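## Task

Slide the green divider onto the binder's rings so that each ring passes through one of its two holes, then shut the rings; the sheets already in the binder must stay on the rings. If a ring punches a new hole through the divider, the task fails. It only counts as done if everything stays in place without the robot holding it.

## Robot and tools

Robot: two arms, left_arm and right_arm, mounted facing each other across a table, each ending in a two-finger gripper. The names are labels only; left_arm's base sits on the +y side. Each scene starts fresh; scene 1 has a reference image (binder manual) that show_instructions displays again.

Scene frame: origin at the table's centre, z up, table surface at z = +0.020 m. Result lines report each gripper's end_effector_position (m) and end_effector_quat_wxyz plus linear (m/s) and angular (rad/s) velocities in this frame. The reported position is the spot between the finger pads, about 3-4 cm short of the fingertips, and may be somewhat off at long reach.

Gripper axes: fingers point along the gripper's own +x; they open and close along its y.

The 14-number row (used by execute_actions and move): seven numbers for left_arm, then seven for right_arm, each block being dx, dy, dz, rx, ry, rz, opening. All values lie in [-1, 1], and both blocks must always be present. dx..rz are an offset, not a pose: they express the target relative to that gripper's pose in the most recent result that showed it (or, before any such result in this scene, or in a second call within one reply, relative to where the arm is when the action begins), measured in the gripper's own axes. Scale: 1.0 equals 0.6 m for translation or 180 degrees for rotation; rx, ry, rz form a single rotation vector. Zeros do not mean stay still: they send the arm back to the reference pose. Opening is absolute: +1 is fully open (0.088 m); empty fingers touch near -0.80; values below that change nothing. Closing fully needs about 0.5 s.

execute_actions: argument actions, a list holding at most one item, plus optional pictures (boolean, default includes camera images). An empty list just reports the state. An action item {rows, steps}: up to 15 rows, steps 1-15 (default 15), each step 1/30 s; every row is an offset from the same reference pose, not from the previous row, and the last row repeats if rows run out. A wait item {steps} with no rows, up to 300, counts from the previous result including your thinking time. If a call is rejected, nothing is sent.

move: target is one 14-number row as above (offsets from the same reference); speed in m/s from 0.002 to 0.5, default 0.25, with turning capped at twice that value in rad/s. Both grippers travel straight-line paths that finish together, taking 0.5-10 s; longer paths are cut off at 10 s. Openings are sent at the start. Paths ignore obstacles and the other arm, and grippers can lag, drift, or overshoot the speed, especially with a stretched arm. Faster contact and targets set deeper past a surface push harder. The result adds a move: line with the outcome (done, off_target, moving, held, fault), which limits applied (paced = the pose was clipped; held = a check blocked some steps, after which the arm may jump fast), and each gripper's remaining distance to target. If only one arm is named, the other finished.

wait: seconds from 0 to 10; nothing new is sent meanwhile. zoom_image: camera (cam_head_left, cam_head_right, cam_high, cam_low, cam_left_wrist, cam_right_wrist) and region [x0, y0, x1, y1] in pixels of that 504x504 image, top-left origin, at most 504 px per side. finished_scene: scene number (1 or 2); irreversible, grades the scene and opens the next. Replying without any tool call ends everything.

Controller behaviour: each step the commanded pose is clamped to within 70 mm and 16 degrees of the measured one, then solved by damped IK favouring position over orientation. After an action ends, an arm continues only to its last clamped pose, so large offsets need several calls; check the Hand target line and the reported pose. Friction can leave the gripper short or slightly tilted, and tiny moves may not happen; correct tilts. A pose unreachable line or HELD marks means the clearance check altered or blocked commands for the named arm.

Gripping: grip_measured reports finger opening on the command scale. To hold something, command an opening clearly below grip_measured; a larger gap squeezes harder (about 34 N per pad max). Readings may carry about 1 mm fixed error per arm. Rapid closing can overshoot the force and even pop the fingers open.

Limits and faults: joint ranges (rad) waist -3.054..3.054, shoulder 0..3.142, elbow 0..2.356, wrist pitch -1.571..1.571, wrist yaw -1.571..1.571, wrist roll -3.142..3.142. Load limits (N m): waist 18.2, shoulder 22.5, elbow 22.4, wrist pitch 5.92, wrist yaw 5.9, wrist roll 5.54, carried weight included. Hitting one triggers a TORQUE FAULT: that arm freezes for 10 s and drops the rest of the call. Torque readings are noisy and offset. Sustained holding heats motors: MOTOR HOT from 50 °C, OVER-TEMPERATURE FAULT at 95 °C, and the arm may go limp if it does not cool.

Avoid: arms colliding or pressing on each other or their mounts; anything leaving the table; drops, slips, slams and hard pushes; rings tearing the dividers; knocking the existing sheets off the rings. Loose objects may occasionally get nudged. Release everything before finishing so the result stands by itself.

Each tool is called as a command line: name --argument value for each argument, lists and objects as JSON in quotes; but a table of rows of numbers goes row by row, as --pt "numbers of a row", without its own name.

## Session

execute_actions --actions '[]'

show_instructions

Scene clock: 0.00 s of 4050.00 s.
left_arm: end_effector_position=(-0.0708, +0.2081, +0.4500) grip_measured=+0.823 end_effector_quat_wxyz=(+0.781, -0.021, -0.022, -0.624) end_effector_velocity=(+0.002, +0.001, -0.003) end_effector_angular_velocity=(+0.015, +0.012, +0.019) | right_arm: end_effector_position=(-0.0472, -0.4963, +0.2042) grip_measured=+0.836 end_effector_quat_wxyz=(+0.346, +0.574, +0.390, -0.631) end_effector_velocity=(+0.002, -0.000, -0.000) end_effector_angular_velocity=(-0.006, -0.006, +0.015)
Joint positions: left_arm=[-0.     0.849  0.659  0.25  -0.003 -0.005  0.079] | right_arm=[ 1.     1.031  0.921 -1.358 -0.009 -1.302  0.08 ]
Joint velocities: left_arm=[-0.002 -0.002  0.002 -0.022 -0.022 -0.007 -0.   ] | right_arm=[-0.007 -0.002 -0.002 -0.007 -0.007 -0.022 -0.   ]
Joint torques (N m, as the arm reports them, + toward a larger angle): no reading
Heat: left arm: hottest shoulder 33 °C (+0.0 °C/min); right arm: hottest wrist pitch 32 °C (+0.0 °C/min).
Hand target (left_arm): -0.071, +0.208, +0.450; +0.781, -0.021, -0.022, -0.624
Hand target (right_arm): -0.047, -0.496, +0.204; +0.346, +0.574, +0.390, -0.631

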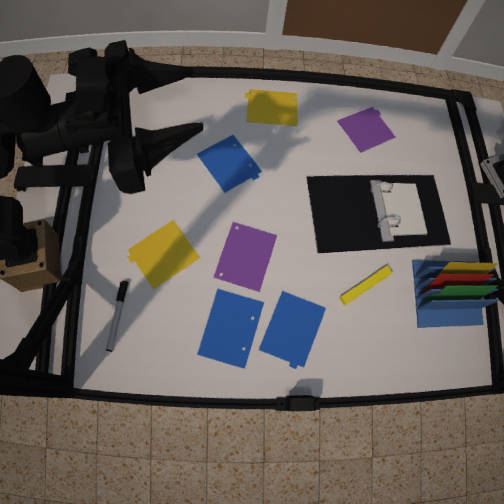

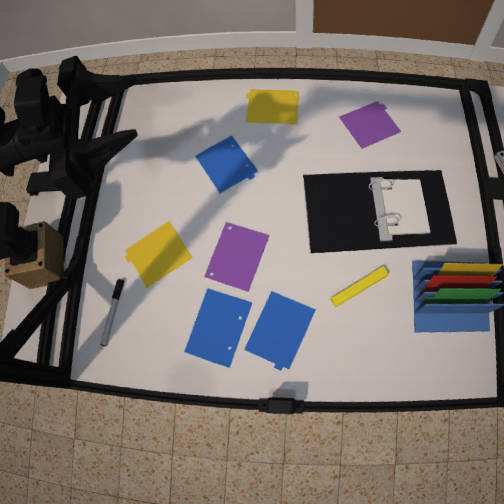

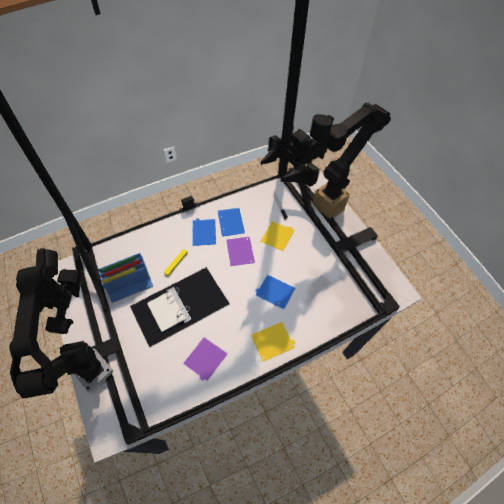

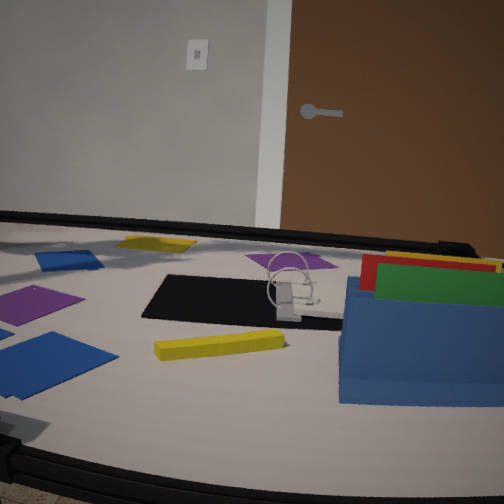

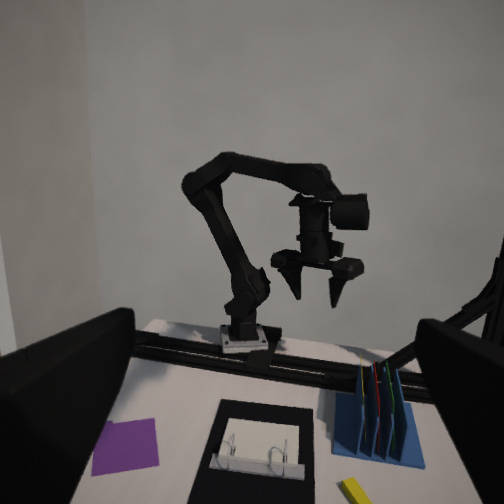

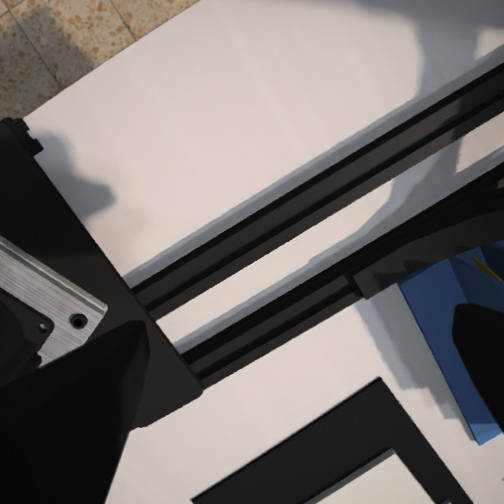

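Reference images for this scene: binder manual.

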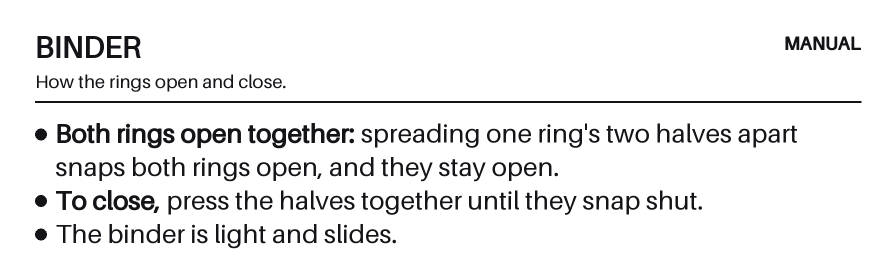

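move --target '[0.277,0.008,-0.5,0,0.08,-0.044,1,-0.02,0,-0.553,0,0,0,-0.8]'

move --target '[0,0,0,0,0,0,1,0.172,0.016,-0.007,0.301,-0.267,-0.141,-0.8]' --speed 0.3

Scene clock: 11.17 s of 4050.00 s.
left_arm: end_effector_position=(-0.0276, +0.0318, +0.1576) grip_measured=+0.986 end_effector_quat_wxyz=(+0.733, +0.060, +0.078, -0.673) end_effector_velocity=(-0.000, -0.001, +0.000) end_effector_angular_velocity=(+0.003, +0.004, +0.016) | right_arm: end_effector_position=(+0.1023, -0.2053, +0.2057) grip_measured=-0.797 end_effector_quat_wxyz=(+0.343, +0.570, +0.392, -0.636) end_effector_velocity=(+0.001, -0.002, -0.003) end_effector_angular_velocity=(-0.014, +0.008, +0.015)
Joint positions: left_arm=[0.069 2.247 0.843 1.204 0.2   0.024 0.087] | right_arm=[-0.406  1.753  1.518 -1.33  -0.116 -2.707  0.   ]
Joint velocities: left_arm=[-0.007 -0.002  0.002 -0.007 -0.022 -0.007 -0.   ] | right_arm=[-0.007  0.007 -0.002 -0.007 -0.007 -0.022  0.   ]
Joint torques (N m, as the arm reports them, + toward a larger angle): left_arm=[ 0.31 -8.39  4.68  1.48  0.24  0.16] | right_arm=[-0.09 -6.22  6.51  0.07 -0.16  0.01]
Heat: left arm: hottest shoulder 33 °C (+0.0 °C/min); right arm: hottest wrist pitch 31 °C (-5.4 °C/min).
Hand target (left_arm): -0.026, +0.030, +0.157; +0.733, +0.060, +0.075, -0.674
Hand target (right_arm): +0.102, -0.203, +0.205; +0.344, +0.568, +0.391, -0.637
Off the commanded pose (left_arm): 0.004 m, 0 deg.
Off the commanded pose (right_arm): 0.005 m, 1 deg.
After step 90, 6.23 s passed at rest.
move: done

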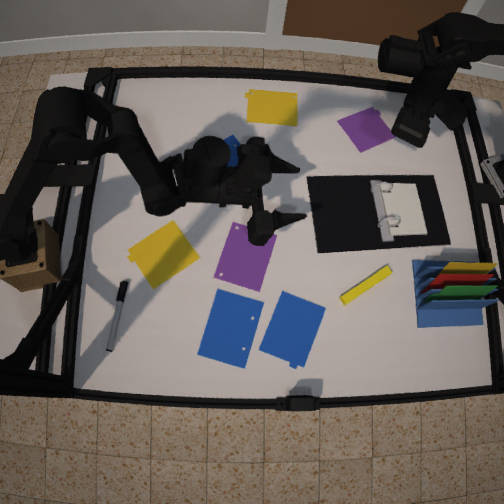

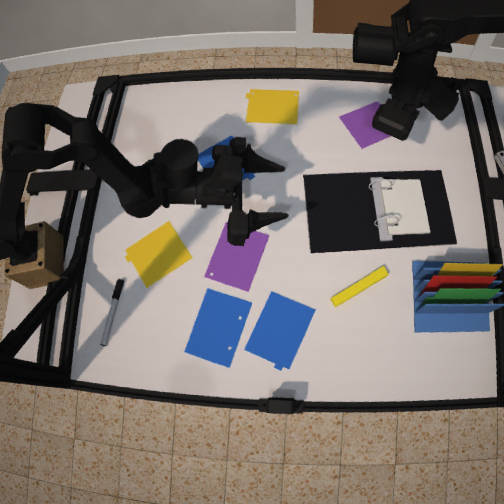

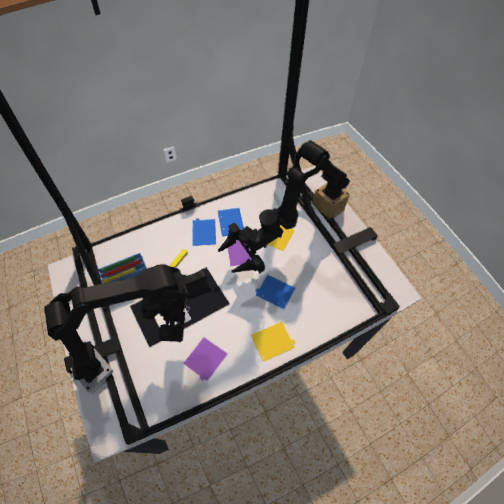

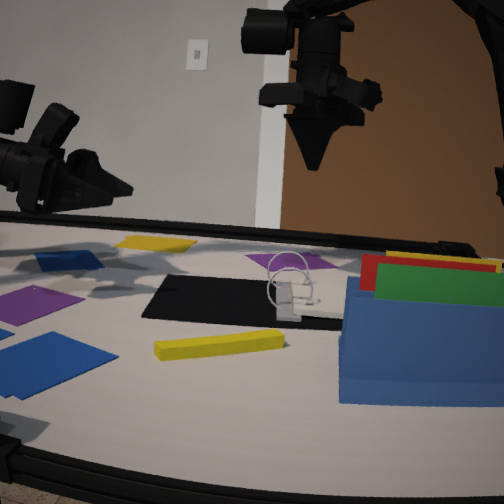

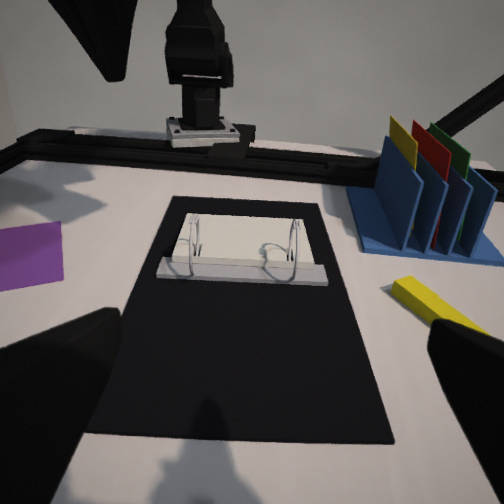

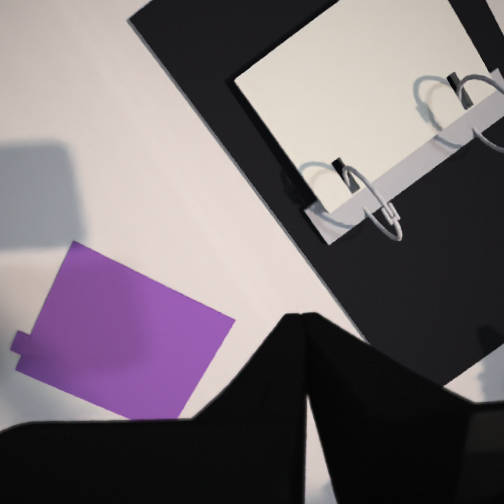

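Scene clock: 13.80 s of 4050.00 s.
left_arm: end_effector_position=(-0.0276, +0.0318, +0.1576) grip_measured=+0.986 end_effector_quat_wxyz=(+0.733, +0.060, +0.078, -0.673) end_effector_velocity=(+0.004, +0.001, -0.001) end_effector_angular_velocity=(-0.002, +0.002, +0.025) | right_arm: end_effector_position=(+0.1012, -0.2013, +0.1075) grip_measured=-0.797 end_effector_quat_wxyz=(-0.039, -0.272, -0.021, +0.961) end_effector_velocity=(-0.000, -0.000, -0.001) end_effector_angular_velocity=(+0.011, -0.008, +0.010)
Joint positions: left_arm=[0.069 2.247 0.843 1.204 0.2   0.024 0.087] | right_arm=[-0.715  2.217  1.433 -1.378 -0.888 -2.306  0.   ]
Joint velocities: left_arm=[ 0.002  0.002 -0.002  0.007 -0.022 -0.007 -0.   ] | right_arm=[ 0.002 -0.002 -0.002  0.007  0.007 -0.007  0.   ]
Joint torques (N m, as the arm reports them, + toward a larger angle): left_arm=[ 0.   -9.57  3.58  1.3   0.07  0.06] | right_arm=[-0.15 -7.73  2.96 -0.43 -0.49  0.13]
Heat: left arm: hottest shoulder 33 °C (+0.0 °C/min); right arm: hottest shoulder 31 °C (-4.3 °C/min).
Hand target (left_arm): -0.028, +0.032, +0.158; +0.733, +0.060, +0.078, -0.673
Hand target (right_arm): +0.101, -0.203, +0.104; -0.039, -0.268, -0.013, +0.963
Off the commanded pose (left_arm): 0.000 m, 0 deg.
Off the commanded pose (right_arm): 0.007 m, 1 deg.
move: done

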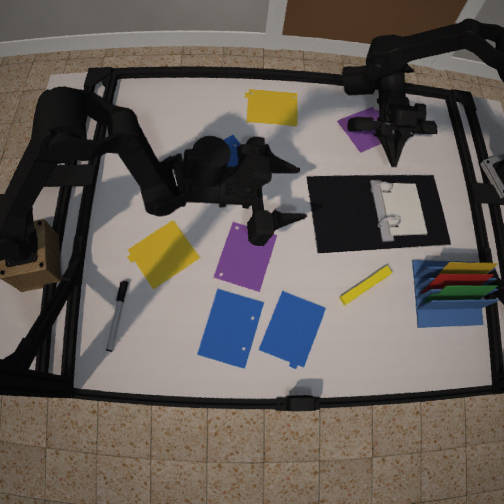

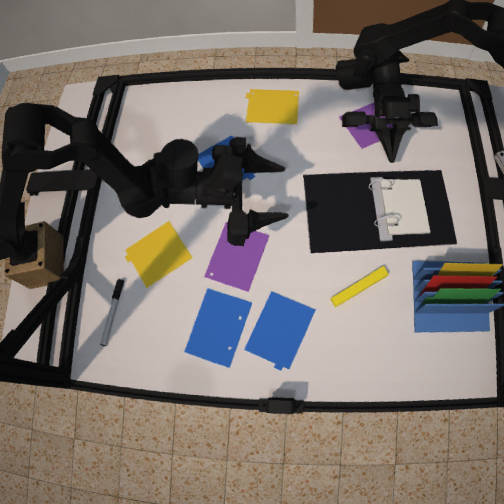

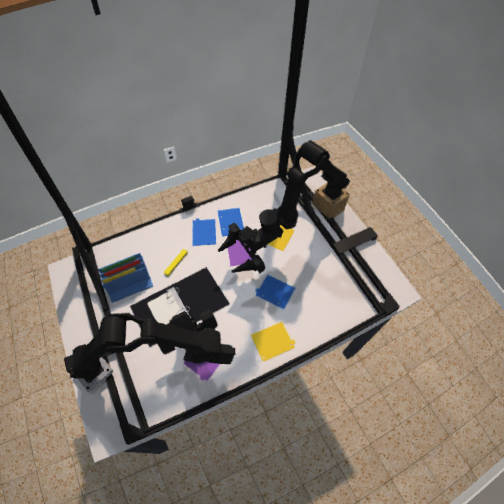

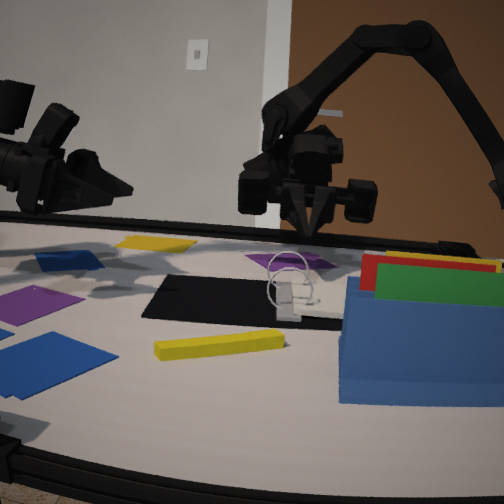

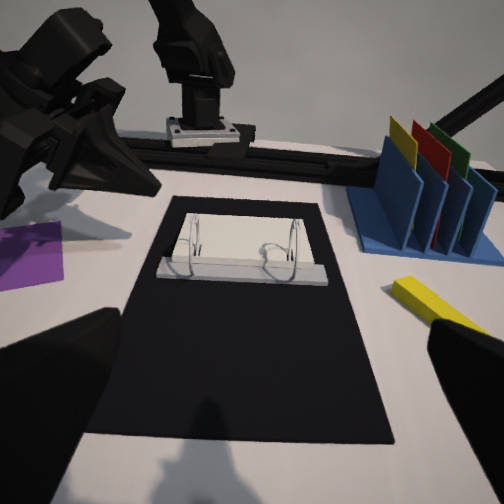

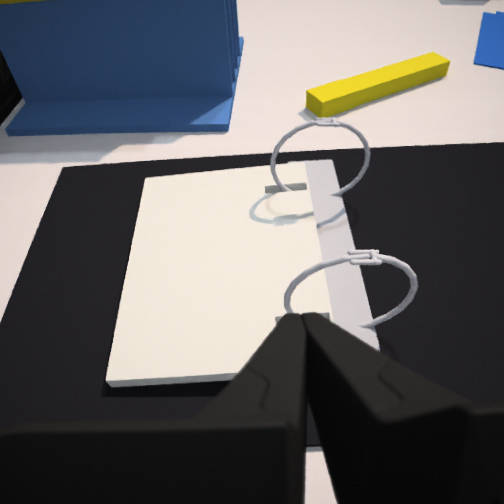

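move --target '[0,0,0,0,0,0,1,0.043,-0.036,-0.038,0,0,0,-0.8]' --speed 0.08

Scene clock: 19.60 s of 4050.00 s.
left_arm: end_effector_position=(-0.0276, +0.0319, +0.1574) grip_measured=+0.986 end_effector_quat_wxyz=(+0.733, +0.060, +0.078, -0.673) end_effector_velocity=(-0.001, +0.002, -0.007) end_effector_angular_velocity=(+0.027, -0.001, +0.003) | right_arm: end_effector_position=(+0.0899, -0.1812, +0.0776) grip_measured=-0.797 end_effector_quat_wxyz=(-0.039, -0.273, -0.023, +0.961) end_effector_velocity=(-0.001, +0.000, +0.002) end_effector_angular_velocity=(+0.006, +0.007, +0.003)
Joint positions: left_arm=[0.069 2.248 0.843 1.204 0.2   0.024 0.087] | right_arm=[-0.668  2.312  1.474 -1.269 -0.912 -2.242  0.   ]
Joint velocities: left_arm=[-0.002  0.002 -0.002 -0.022 -0.007  0.007 -0.   ] | right_arm=[ 0.002 -0.002  0.002 -0.007 -0.007 -0.007  0.   ]
Joint torques (N m, as the arm reports them, + toward a larger angle): left_arm=[-0.01 -9.57  3.59  1.31  0.09  0.05] | right_arm=[ 0.19 -8.02  4.4  -0.43 -0.51  0.13]
Heat: left arm: hottest shoulder 34 °C (+3.1 °C/min); right arm: hottest shoulder 32 °C (+0.0 °C/min).
Hand target (left_arm): -0.028, +0.032, +0.157; +0.733, +0.060, +0.078, -0.673
Hand target (right_arm): +0.090, -0.180, +0.075; -0.039, -0.272, -0.020, +0.961
Off the commanded pose (left_arm): 0.000 m, 0 deg.
Off the commanded pose (right_arm): 0.003 m, 0 deg.
After step 90, 1.93 s passed at rest.
move: done

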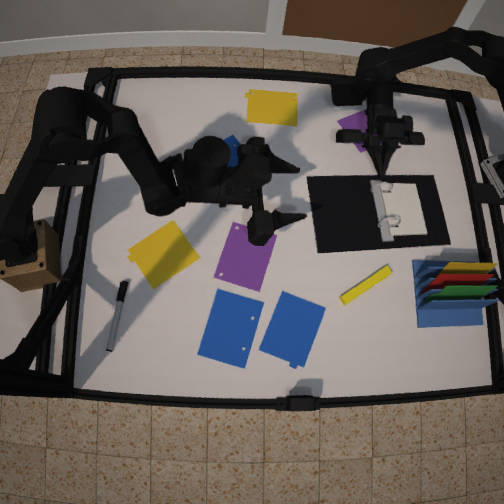

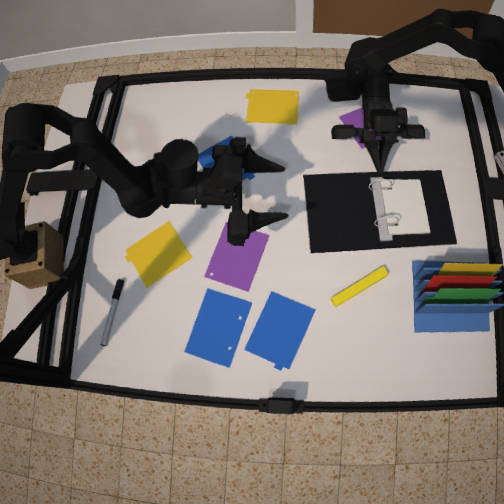

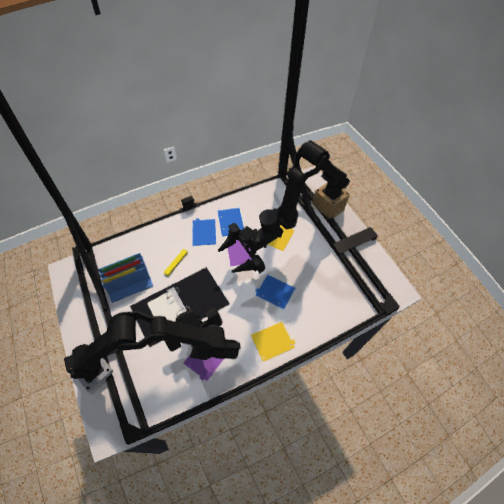

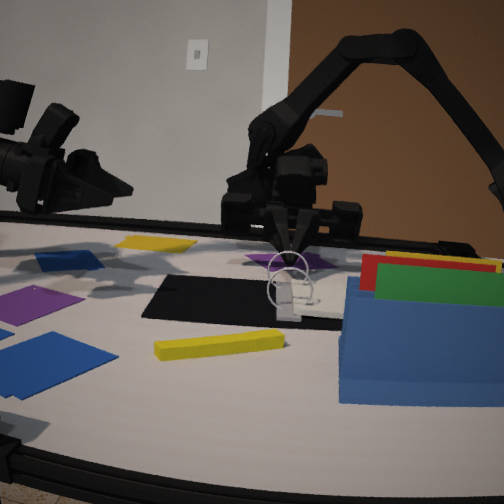

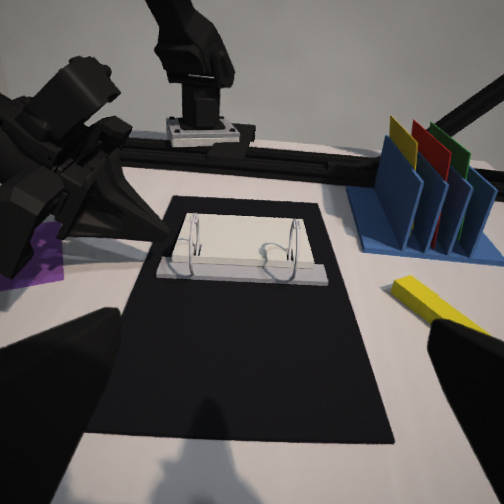

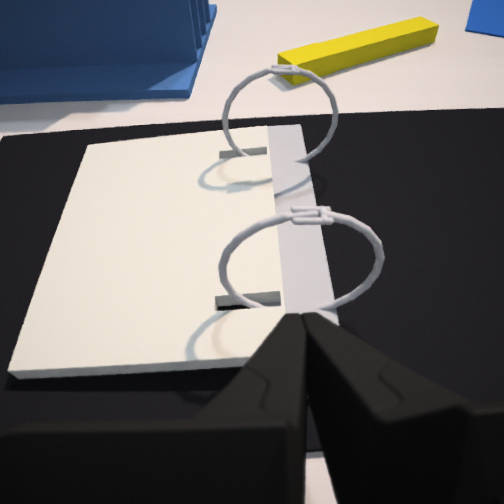

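move --target '[0,0,0,0,0,0,1,0.049,-0.003,0.013,0,0,0,-0.8]' --speed 0.04

zoom_image --camera "cam_left_wrist" --region '[100, 160, 340, 310]'

Scene clock: 24.50 s of 4050.00 s.
left_arm: end_effector_position=(-0.0276, +0.0319, +0.1574) grip_measured=+0.986 end_effector_quat_wxyz=(+0.733, +0.060, +0.078, -0.673) end_effector_velocity=(-0.001, +0.002, -0.003) end_effector_angular_velocity=(+0.011, +0.012, -0.003) | right_arm: end_effector_position=(+0.0618, -0.1813, +0.0658) grip_measured=-0.797 end_effector_quat_wxyz=(-0.041, -0.273, -0.020, +0.961) end_effector_velocity=(-0.001, -0.001, +0.003) end_effector_angular_velocity=(-0.001, +0.022, -0.008)
Joint positions: left_arm=[0.069 2.248 0.843 1.204 0.2   0.024 0.087] | right_arm=[-0.593  2.296  1.4   -1.129 -0.944 -2.133  0.   ]
Joint velocities: left_arm=[ 0.002 -0.002 -0.007 -0.007  0.007 -0.007  0.   ] | right_arm=[-0.002 -0.002 -0.007 -0.007 -0.022 -0.007  0.   ]
Joint torques (N m, as the arm reports them, + toward a larger angle): left_arm=[ 0.02 -9.57  3.58  1.31  0.08  0.04] | right_arm=[  0.17 -10.74   2.76  -0.27  -0.54   0.16]
Heat: left arm: hottest shoulder 35 °C (+4.9 °C/min); right arm: hottest shoulder 34 °C (+4.9 °C/min).
Hand target (left_arm): -0.028, +0.032, +0.157; +0.733, +0.060, +0.078, -0.673
Hand target (right_arm): +0.061, -0.182, +0.068; -0.039, -0.273, -0.022, +0.961
Off the commanded pose (left_arm): 0.000 m, 0 deg.
Off the commanded pose (right_arm): 0.003 m, 0 deg.
After step 90, 0.83 s passed at rest.
move: done

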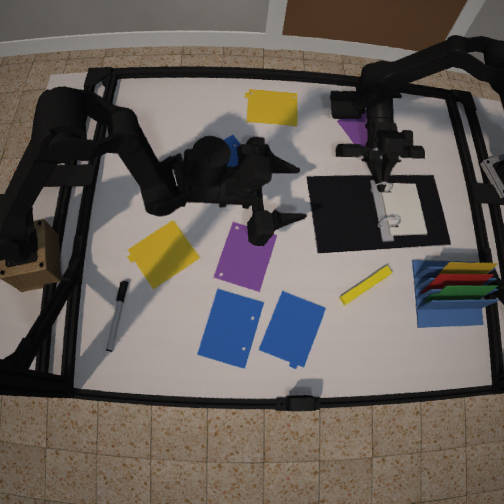

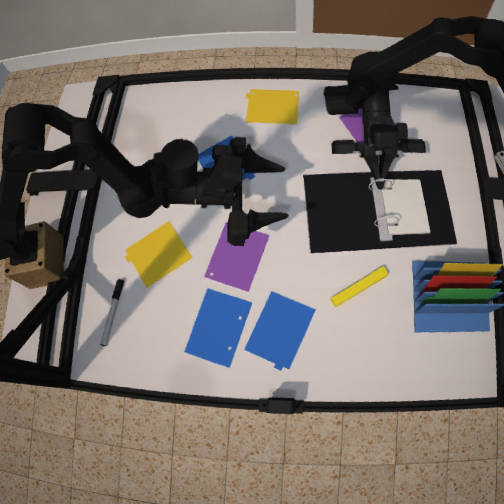

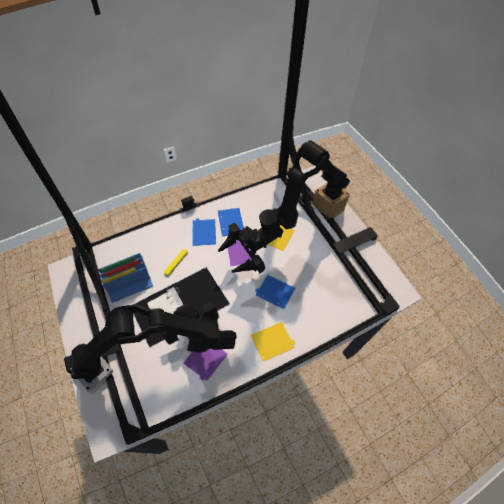

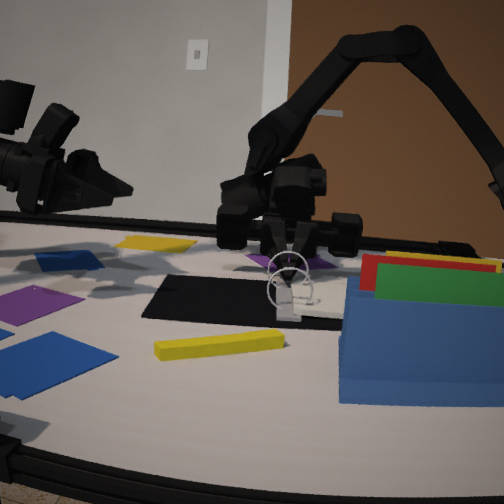

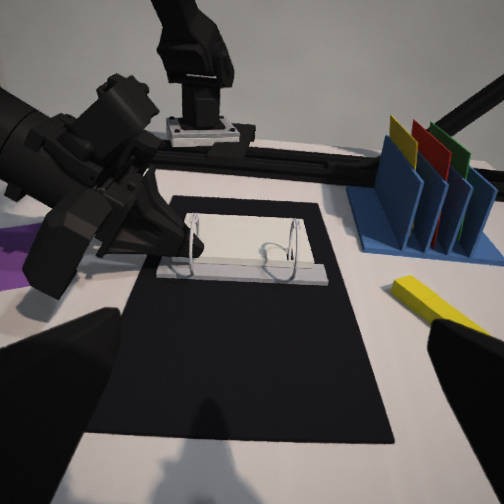

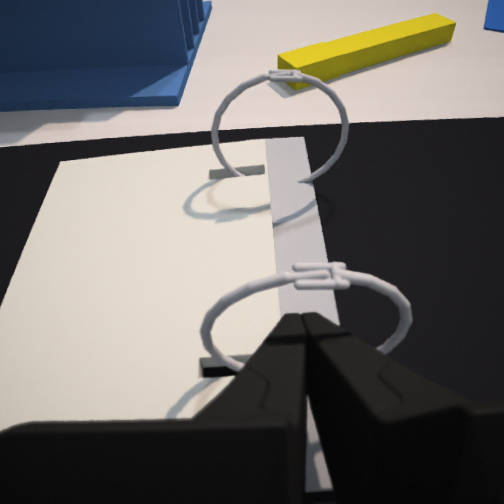

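Region (100, 160, 340, 310) of cam_left_wrist's 504x504 image, scaled by 2.100, with more detail than that image has; it fills the top 315 rows of this view, and the rest is white.

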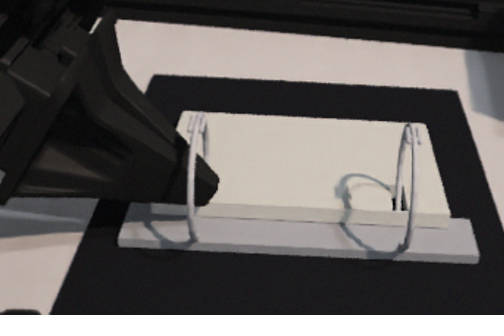

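move --target '[0,0,0,0,0,0,1,0.005,0,0.011,0,0,0,-0.4]' --speed 0.03

move --target '[0,0,0,0,0,0,1,0,0,0,0,0,0,-0.05]'

Scene clock: 28.10 s of 4050.00 s.
left_arm: end_effector_position=(-0.0276, +0.0319, +0.1573) grip_measured=+0.986 end_effector_quat_wxyz=(+0.733, +0.061, +0.078, -0.673) end_effector_velocity=(+0.004, +0.001, -0.001) end_effector_angular_velocity=(+0.008, +0.005, +0.025) | right_arm: end_effector_position=(+0.0569, -0.1811, +0.0671) grip_measured=-0.400 end_effector_quat_wxyz=(-0.041, -0.274, -0.018, +0.961) end_effector_velocity=(-0.000, -0.002, +0.001) end_effector_angular_velocity=(-0.004, +0.010, -0.002)
Joint positions: left_arm=[0.069 2.248 0.843 1.203 0.2   0.024 0.087] | right_arm=[-0.58   2.287  1.393 -1.116 -0.948 -2.111  0.019]
Joint velocities: left_arm=[ 0.002 -0.002 -0.002 -0.007 -0.022 -0.007 -0.   ] | right_arm=[-0.002 -0.002 -0.007 -0.007 -0.007 -0.007 -0.   ]
Joint torques (N m, as the arm reports them, + toward a larger angle): left_arm=[ 0.   -9.58  3.58  1.31  0.08  0.05] | right_arm=[  0.24 -10.64   2.48  -0.21  -0.55   0.12]
Heat: left arm: hottest shoulder 36 °C (+6.4 °C/min); right arm: hottest shoulder 35 °C (+6.4 °C/min).
Hand target (left_arm): -0.028, +0.032, +0.157; +0.733, +0.060, +0.078, -0.673
Hand target (right_arm): +0.056, -0.182, +0.070; -0.041, -0.273, -0.020, +0.961
Off the commanded pose (left_arm): 0.000 m, 0 deg.
Off the commanded pose (right_arm): 0.003 m, 0 deg.
move: done

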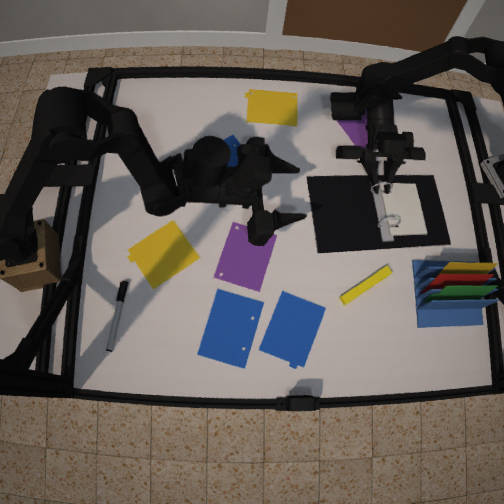

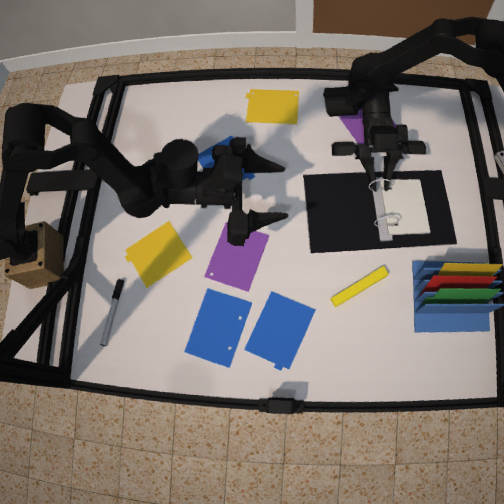

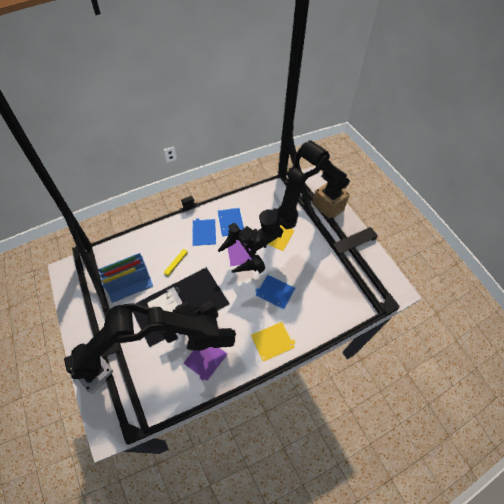

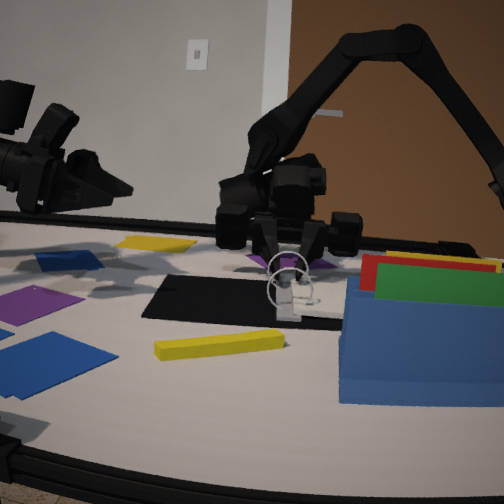

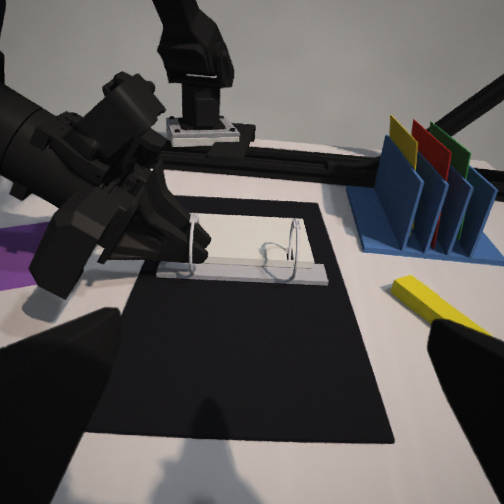

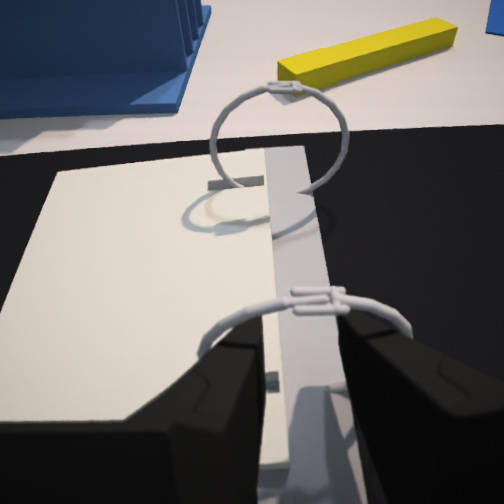

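Scene clock: 28.60 s of 4050.00 s.
left_arm: end_effector_position=(-0.0276, +0.0319, +0.1573) grip_measured=+0.986 end_effector_quat_wxyz=(+0.733, +0.061, +0.078, -0.673) end_effector_velocity=(-0.000, +0.001, -0.001) end_effector_angular_velocity=(+0.007, +0.008, +0.006) | right_arm: end_effector_position=(+0.0571, -0.1811, +0.0669) grip_measured=-0.051 end_effector_quat_wxyz=(-0.042, -0.274, -0.019, +0.961) end_effector_velocity=(+0.003, -0.002, +0.000) end_effector_angular_velocity=(-0.015, -0.005, -0.008)
Joint positions: left_arm=[0.069 2.248 0.843 1.203 0.2   0.024 0.087] | right_arm=[-0.58   2.287  1.393 -1.116 -0.947 -2.112  0.037]
Joint velocities: left_arm=[-0.002 -0.002 -0.002 -0.007 -0.007 -0.007 -0.   ] | right_arm=[-0.007 -0.002 -0.002 -0.007  0.007  0.007  0.   ]
Joint torques (N m, as the arm reports them, + toward a larger angle): left_arm=[-0.02 -9.57  3.58  1.31  0.07  0.05] | right_arm=[ 0.07 -9.22  3.59 -0.42 -0.53  0.05]
Heat: left arm: hottest shoulder 36 °C (+6.3 °C/min); right arm: hottest shoulder 35 °C (+6.3 °C/min).
Hand target (left_arm): -0.028, +0.032, +0.157; +0.733, +0.061, +0.078, -0.673
Hand target (right_arm): +0.057, -0.181, +0.067; -0.041, -0.274, -0.018, +0.961
Off the commanded pose (left_arm): 0.000 m, 0 deg.
Off the commanded pose (right_arm): 0.000 m, 0 deg.
move: done

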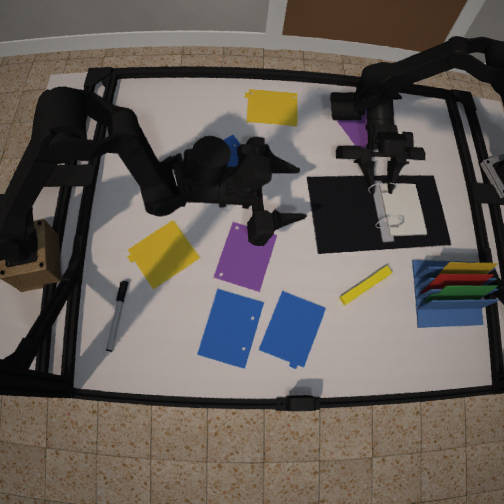

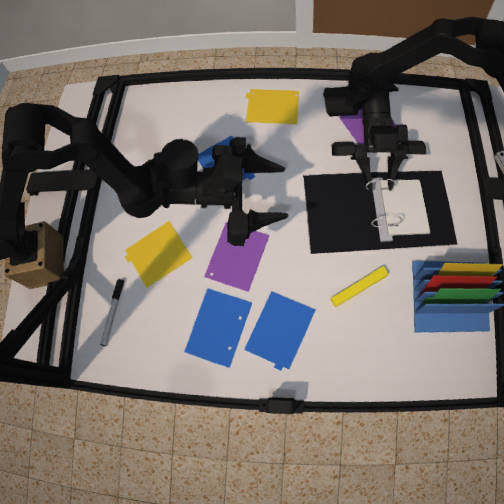

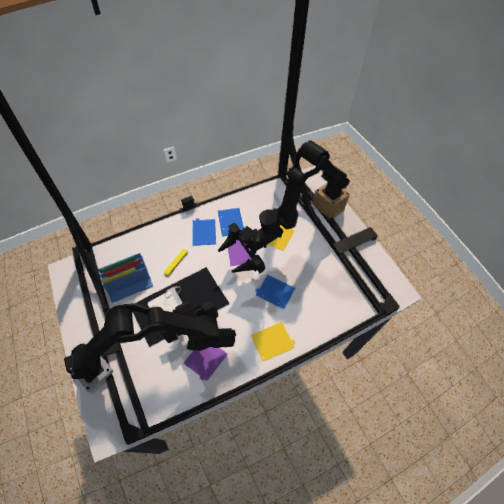

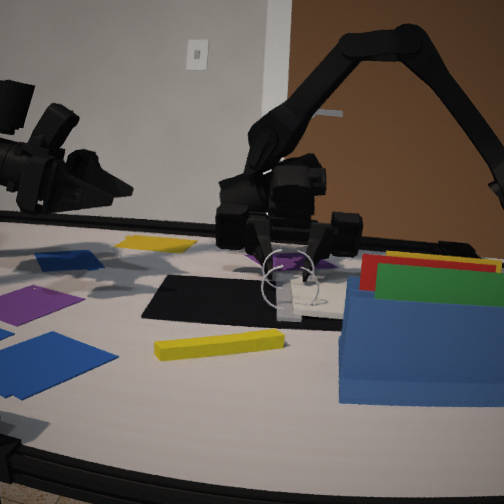

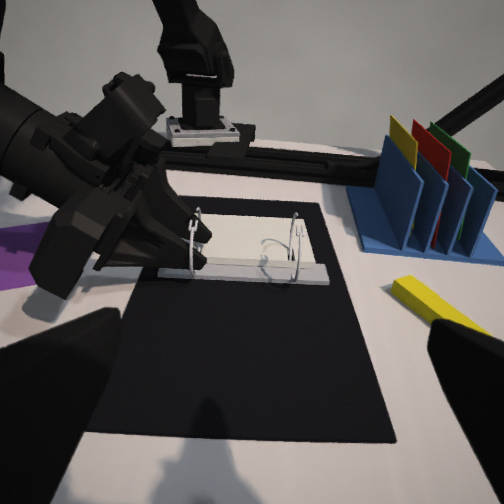

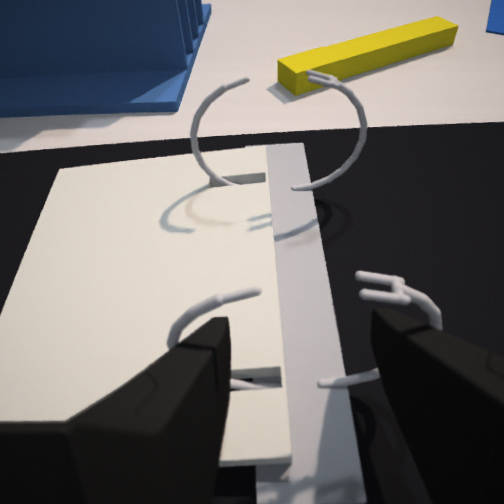

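move --target '[0,0,0,0,0,0,1,-0.11,0,0.005,0,0,0,-0.7]' --speed 0.06

move --target '[0,0,0,0,0,0,1,0.345,0.177,0.46,0.453,0.251,-0.251,-0.5]' --speed 0.3

Scene clock: 35.63 s of 4050.00 s.
left_arm: end_effector_position=(-0.0276, +0.0319, +0.1571) grip_measured=+0.986 end_effector_quat_wxyz=(+0.733, +0.061, +0.078, -0.673) end_effector_velocity=(-0.001, +0.002, -0.005) end_effector_angular_velocity=(+0.016, +0.011, +0.006) | right_arm: end_effector_position=(+0.1101, -0.1770, +0.1080) grip_measured=-0.700 end_effector_quat_wxyz=(-0.039, -0.274, -0.022, +0.961) end_effector_velocity=(-0.002, -0.004, -0.001) end_effector_angular_velocity=(-0.038, +0.005, +0.003)
Joint positions: left_arm=[0.069 2.248 0.843 1.203 0.2   0.024 0.087] | right_arm=[-0.714  2.298  1.583 -1.439 -0.884 -2.302  0.005]
Joint velocities: left_arm=[-0.002  0.002 -0.007 -0.007 -0.007 -0.007 -0.   ] | right_arm=[ 0.002  0.007 -0.002 -0.022  0.007  0.007 -0.   ]
Joint torques (N m, as the arm reports them, + toward a larger angle): left_arm=[ 0.   -9.61  3.54  1.3   0.09  0.05] | right_arm=[-0.06 -8.07  4.69 -0.71 -0.38 -0.04]
Heat: left arm: hottest shoulder 37 °C (+6.7 °C/min); right arm: hottest shoulder 37 °C (+8.4 °C/min).
Hand target (left_arm): -0.028, +0.032, +0.157; +0.733, +0.061, +0.078, -0.673
Hand target (right_arm): +0.111, -0.177, +0.105; -0.041, -0.274, -0.019, +0.961
Off the commanded pose (left_arm): 0.000 m, 0 deg.
Off the commanded pose (right_arm): 0.004 m, 0 deg.
After step 90, 2.63 s passed at rest.
move: done

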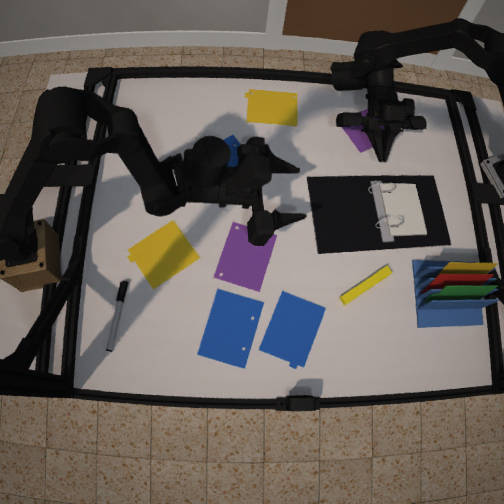

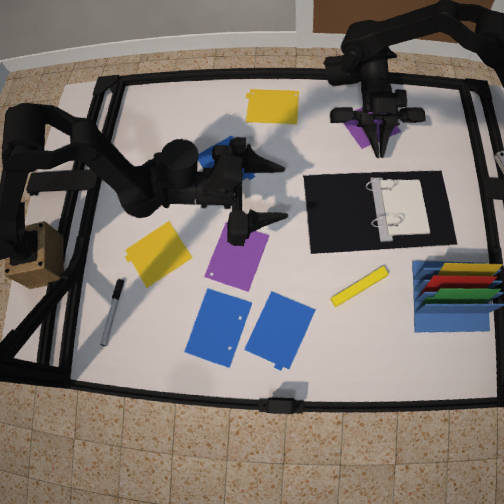

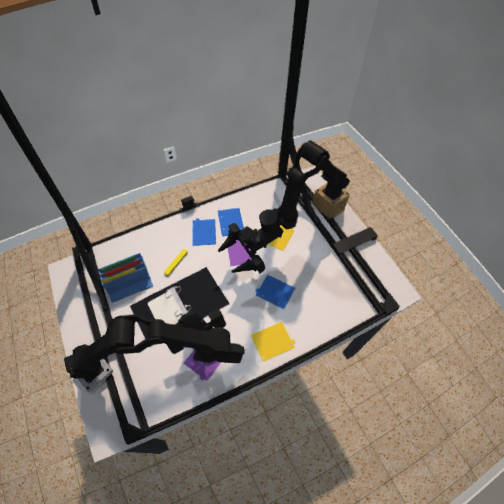

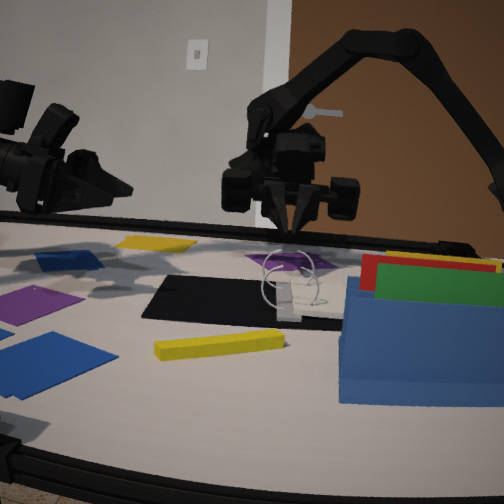

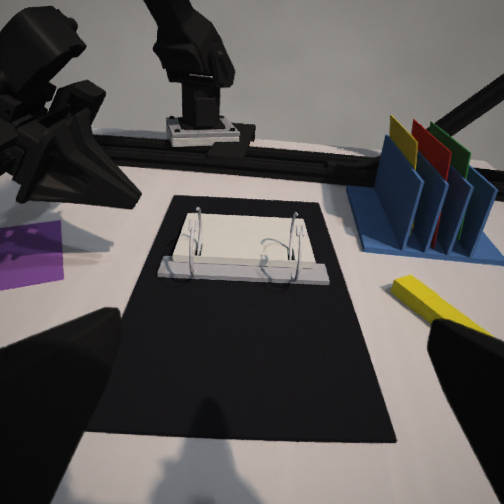

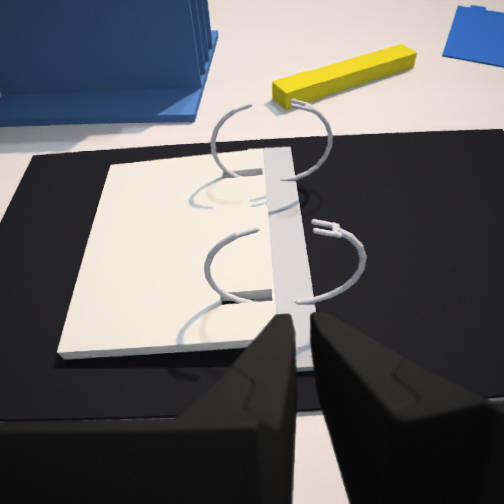

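Scene clock: 39.13 s of 4050.00 s.
left_arm: end_effector_position=(-0.0277, +0.0320, +0.1570) grip_measured=+0.986 end_effector_quat_wxyz=(+0.733, +0.061, +0.079, -0.673) end_effector_velocity=(+0.001, +0.002, -0.003) end_effector_angular_velocity=(+0.011, +0.021, +0.023) | right_arm: end_effector_position=(-0.1970, -0.3163, +0.2270) grip_measured=-0.500 end_effector_quat_wxyz=(+0.483, -0.520, +0.469, +0.526) end_effector_velocity=(+0.004, -0.003, +0.003) end_effector_angular_velocity=(-0.018, -0.014, -0.010)
Joint positions: left_arm=[0.069 2.248 0.843 1.203 0.2   0.024 0.087] | right_arm=[ 0.608  1.954  1.866 -1.477  0.021  0.879  0.015]
Joint velocities: left_arm=[-0.002 -0.002 -0.007 -0.007 -0.022 -0.022 -0.   ] | right_arm=[-0.002  0.002  0.017 -0.037 -0.007  0.007 -0.   ]
Joint torques (N m, as the arm reports them, + toward a larger angle): left_arm=[ 0.02 -9.57  3.55  1.31  0.07  0.05] | right_arm=[ 0.05 -7.48  6.51  0.25  0.09  0.1 ]
Heat: left arm: hottest shoulder 37 °C (+6.1 °C/min); right arm: hottest shoulder 37 °C (+7.7 °C/min).
Hand target (left_arm): -0.028, +0.032, +0.157; +0.733, +0.061, +0.078, -0.673
Hand target (right_arm): -0.198, -0.315, +0.225; +0.485, -0.521, +0.469, +0.523
Off the commanded pose (left_arm): 0.000 m, 0 deg.
Off the commanded pose (right_arm): 0.006 m, 1 deg.
move: done

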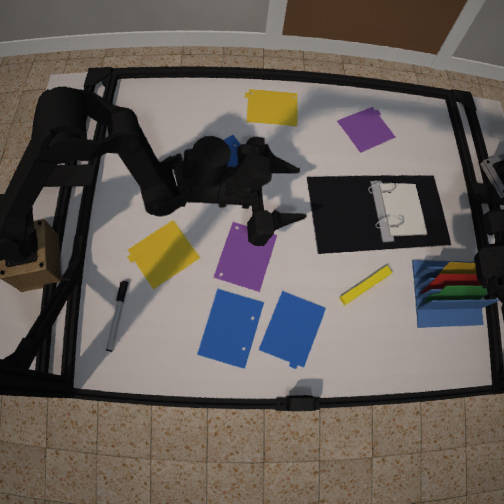

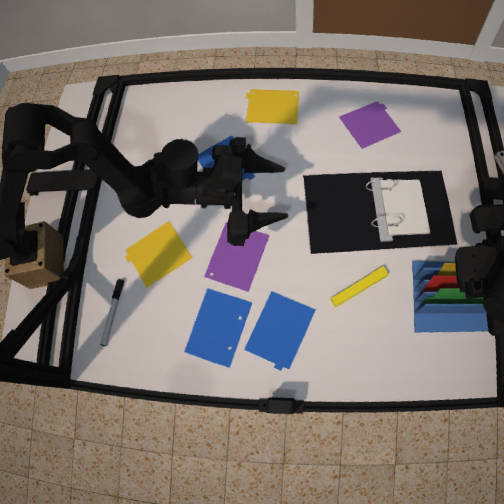

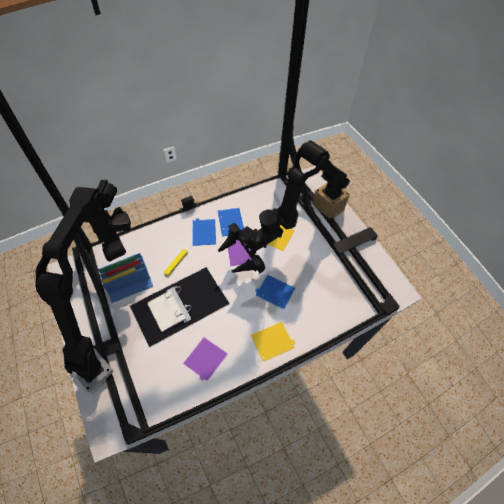

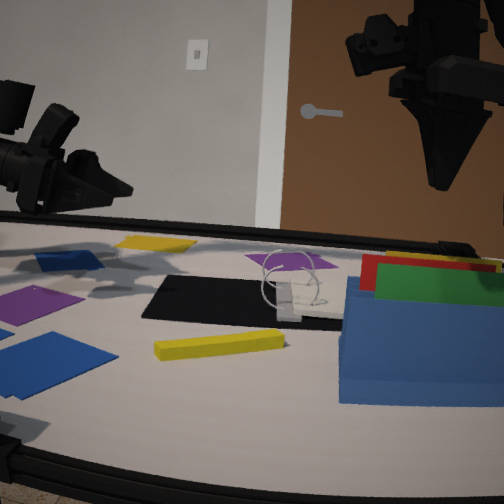

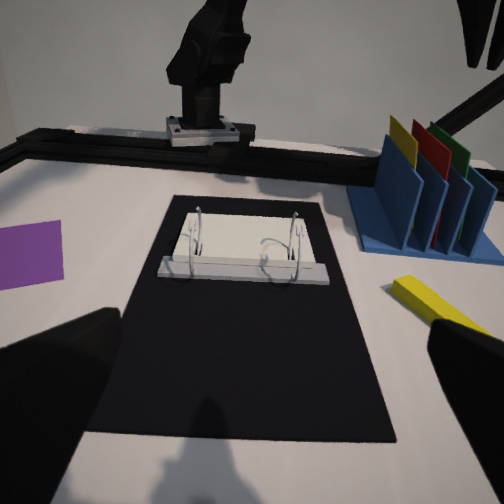

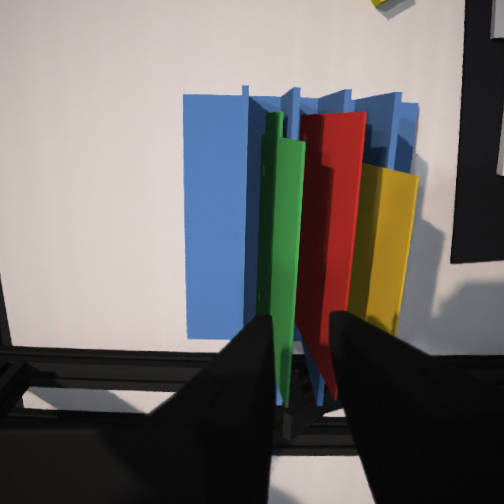

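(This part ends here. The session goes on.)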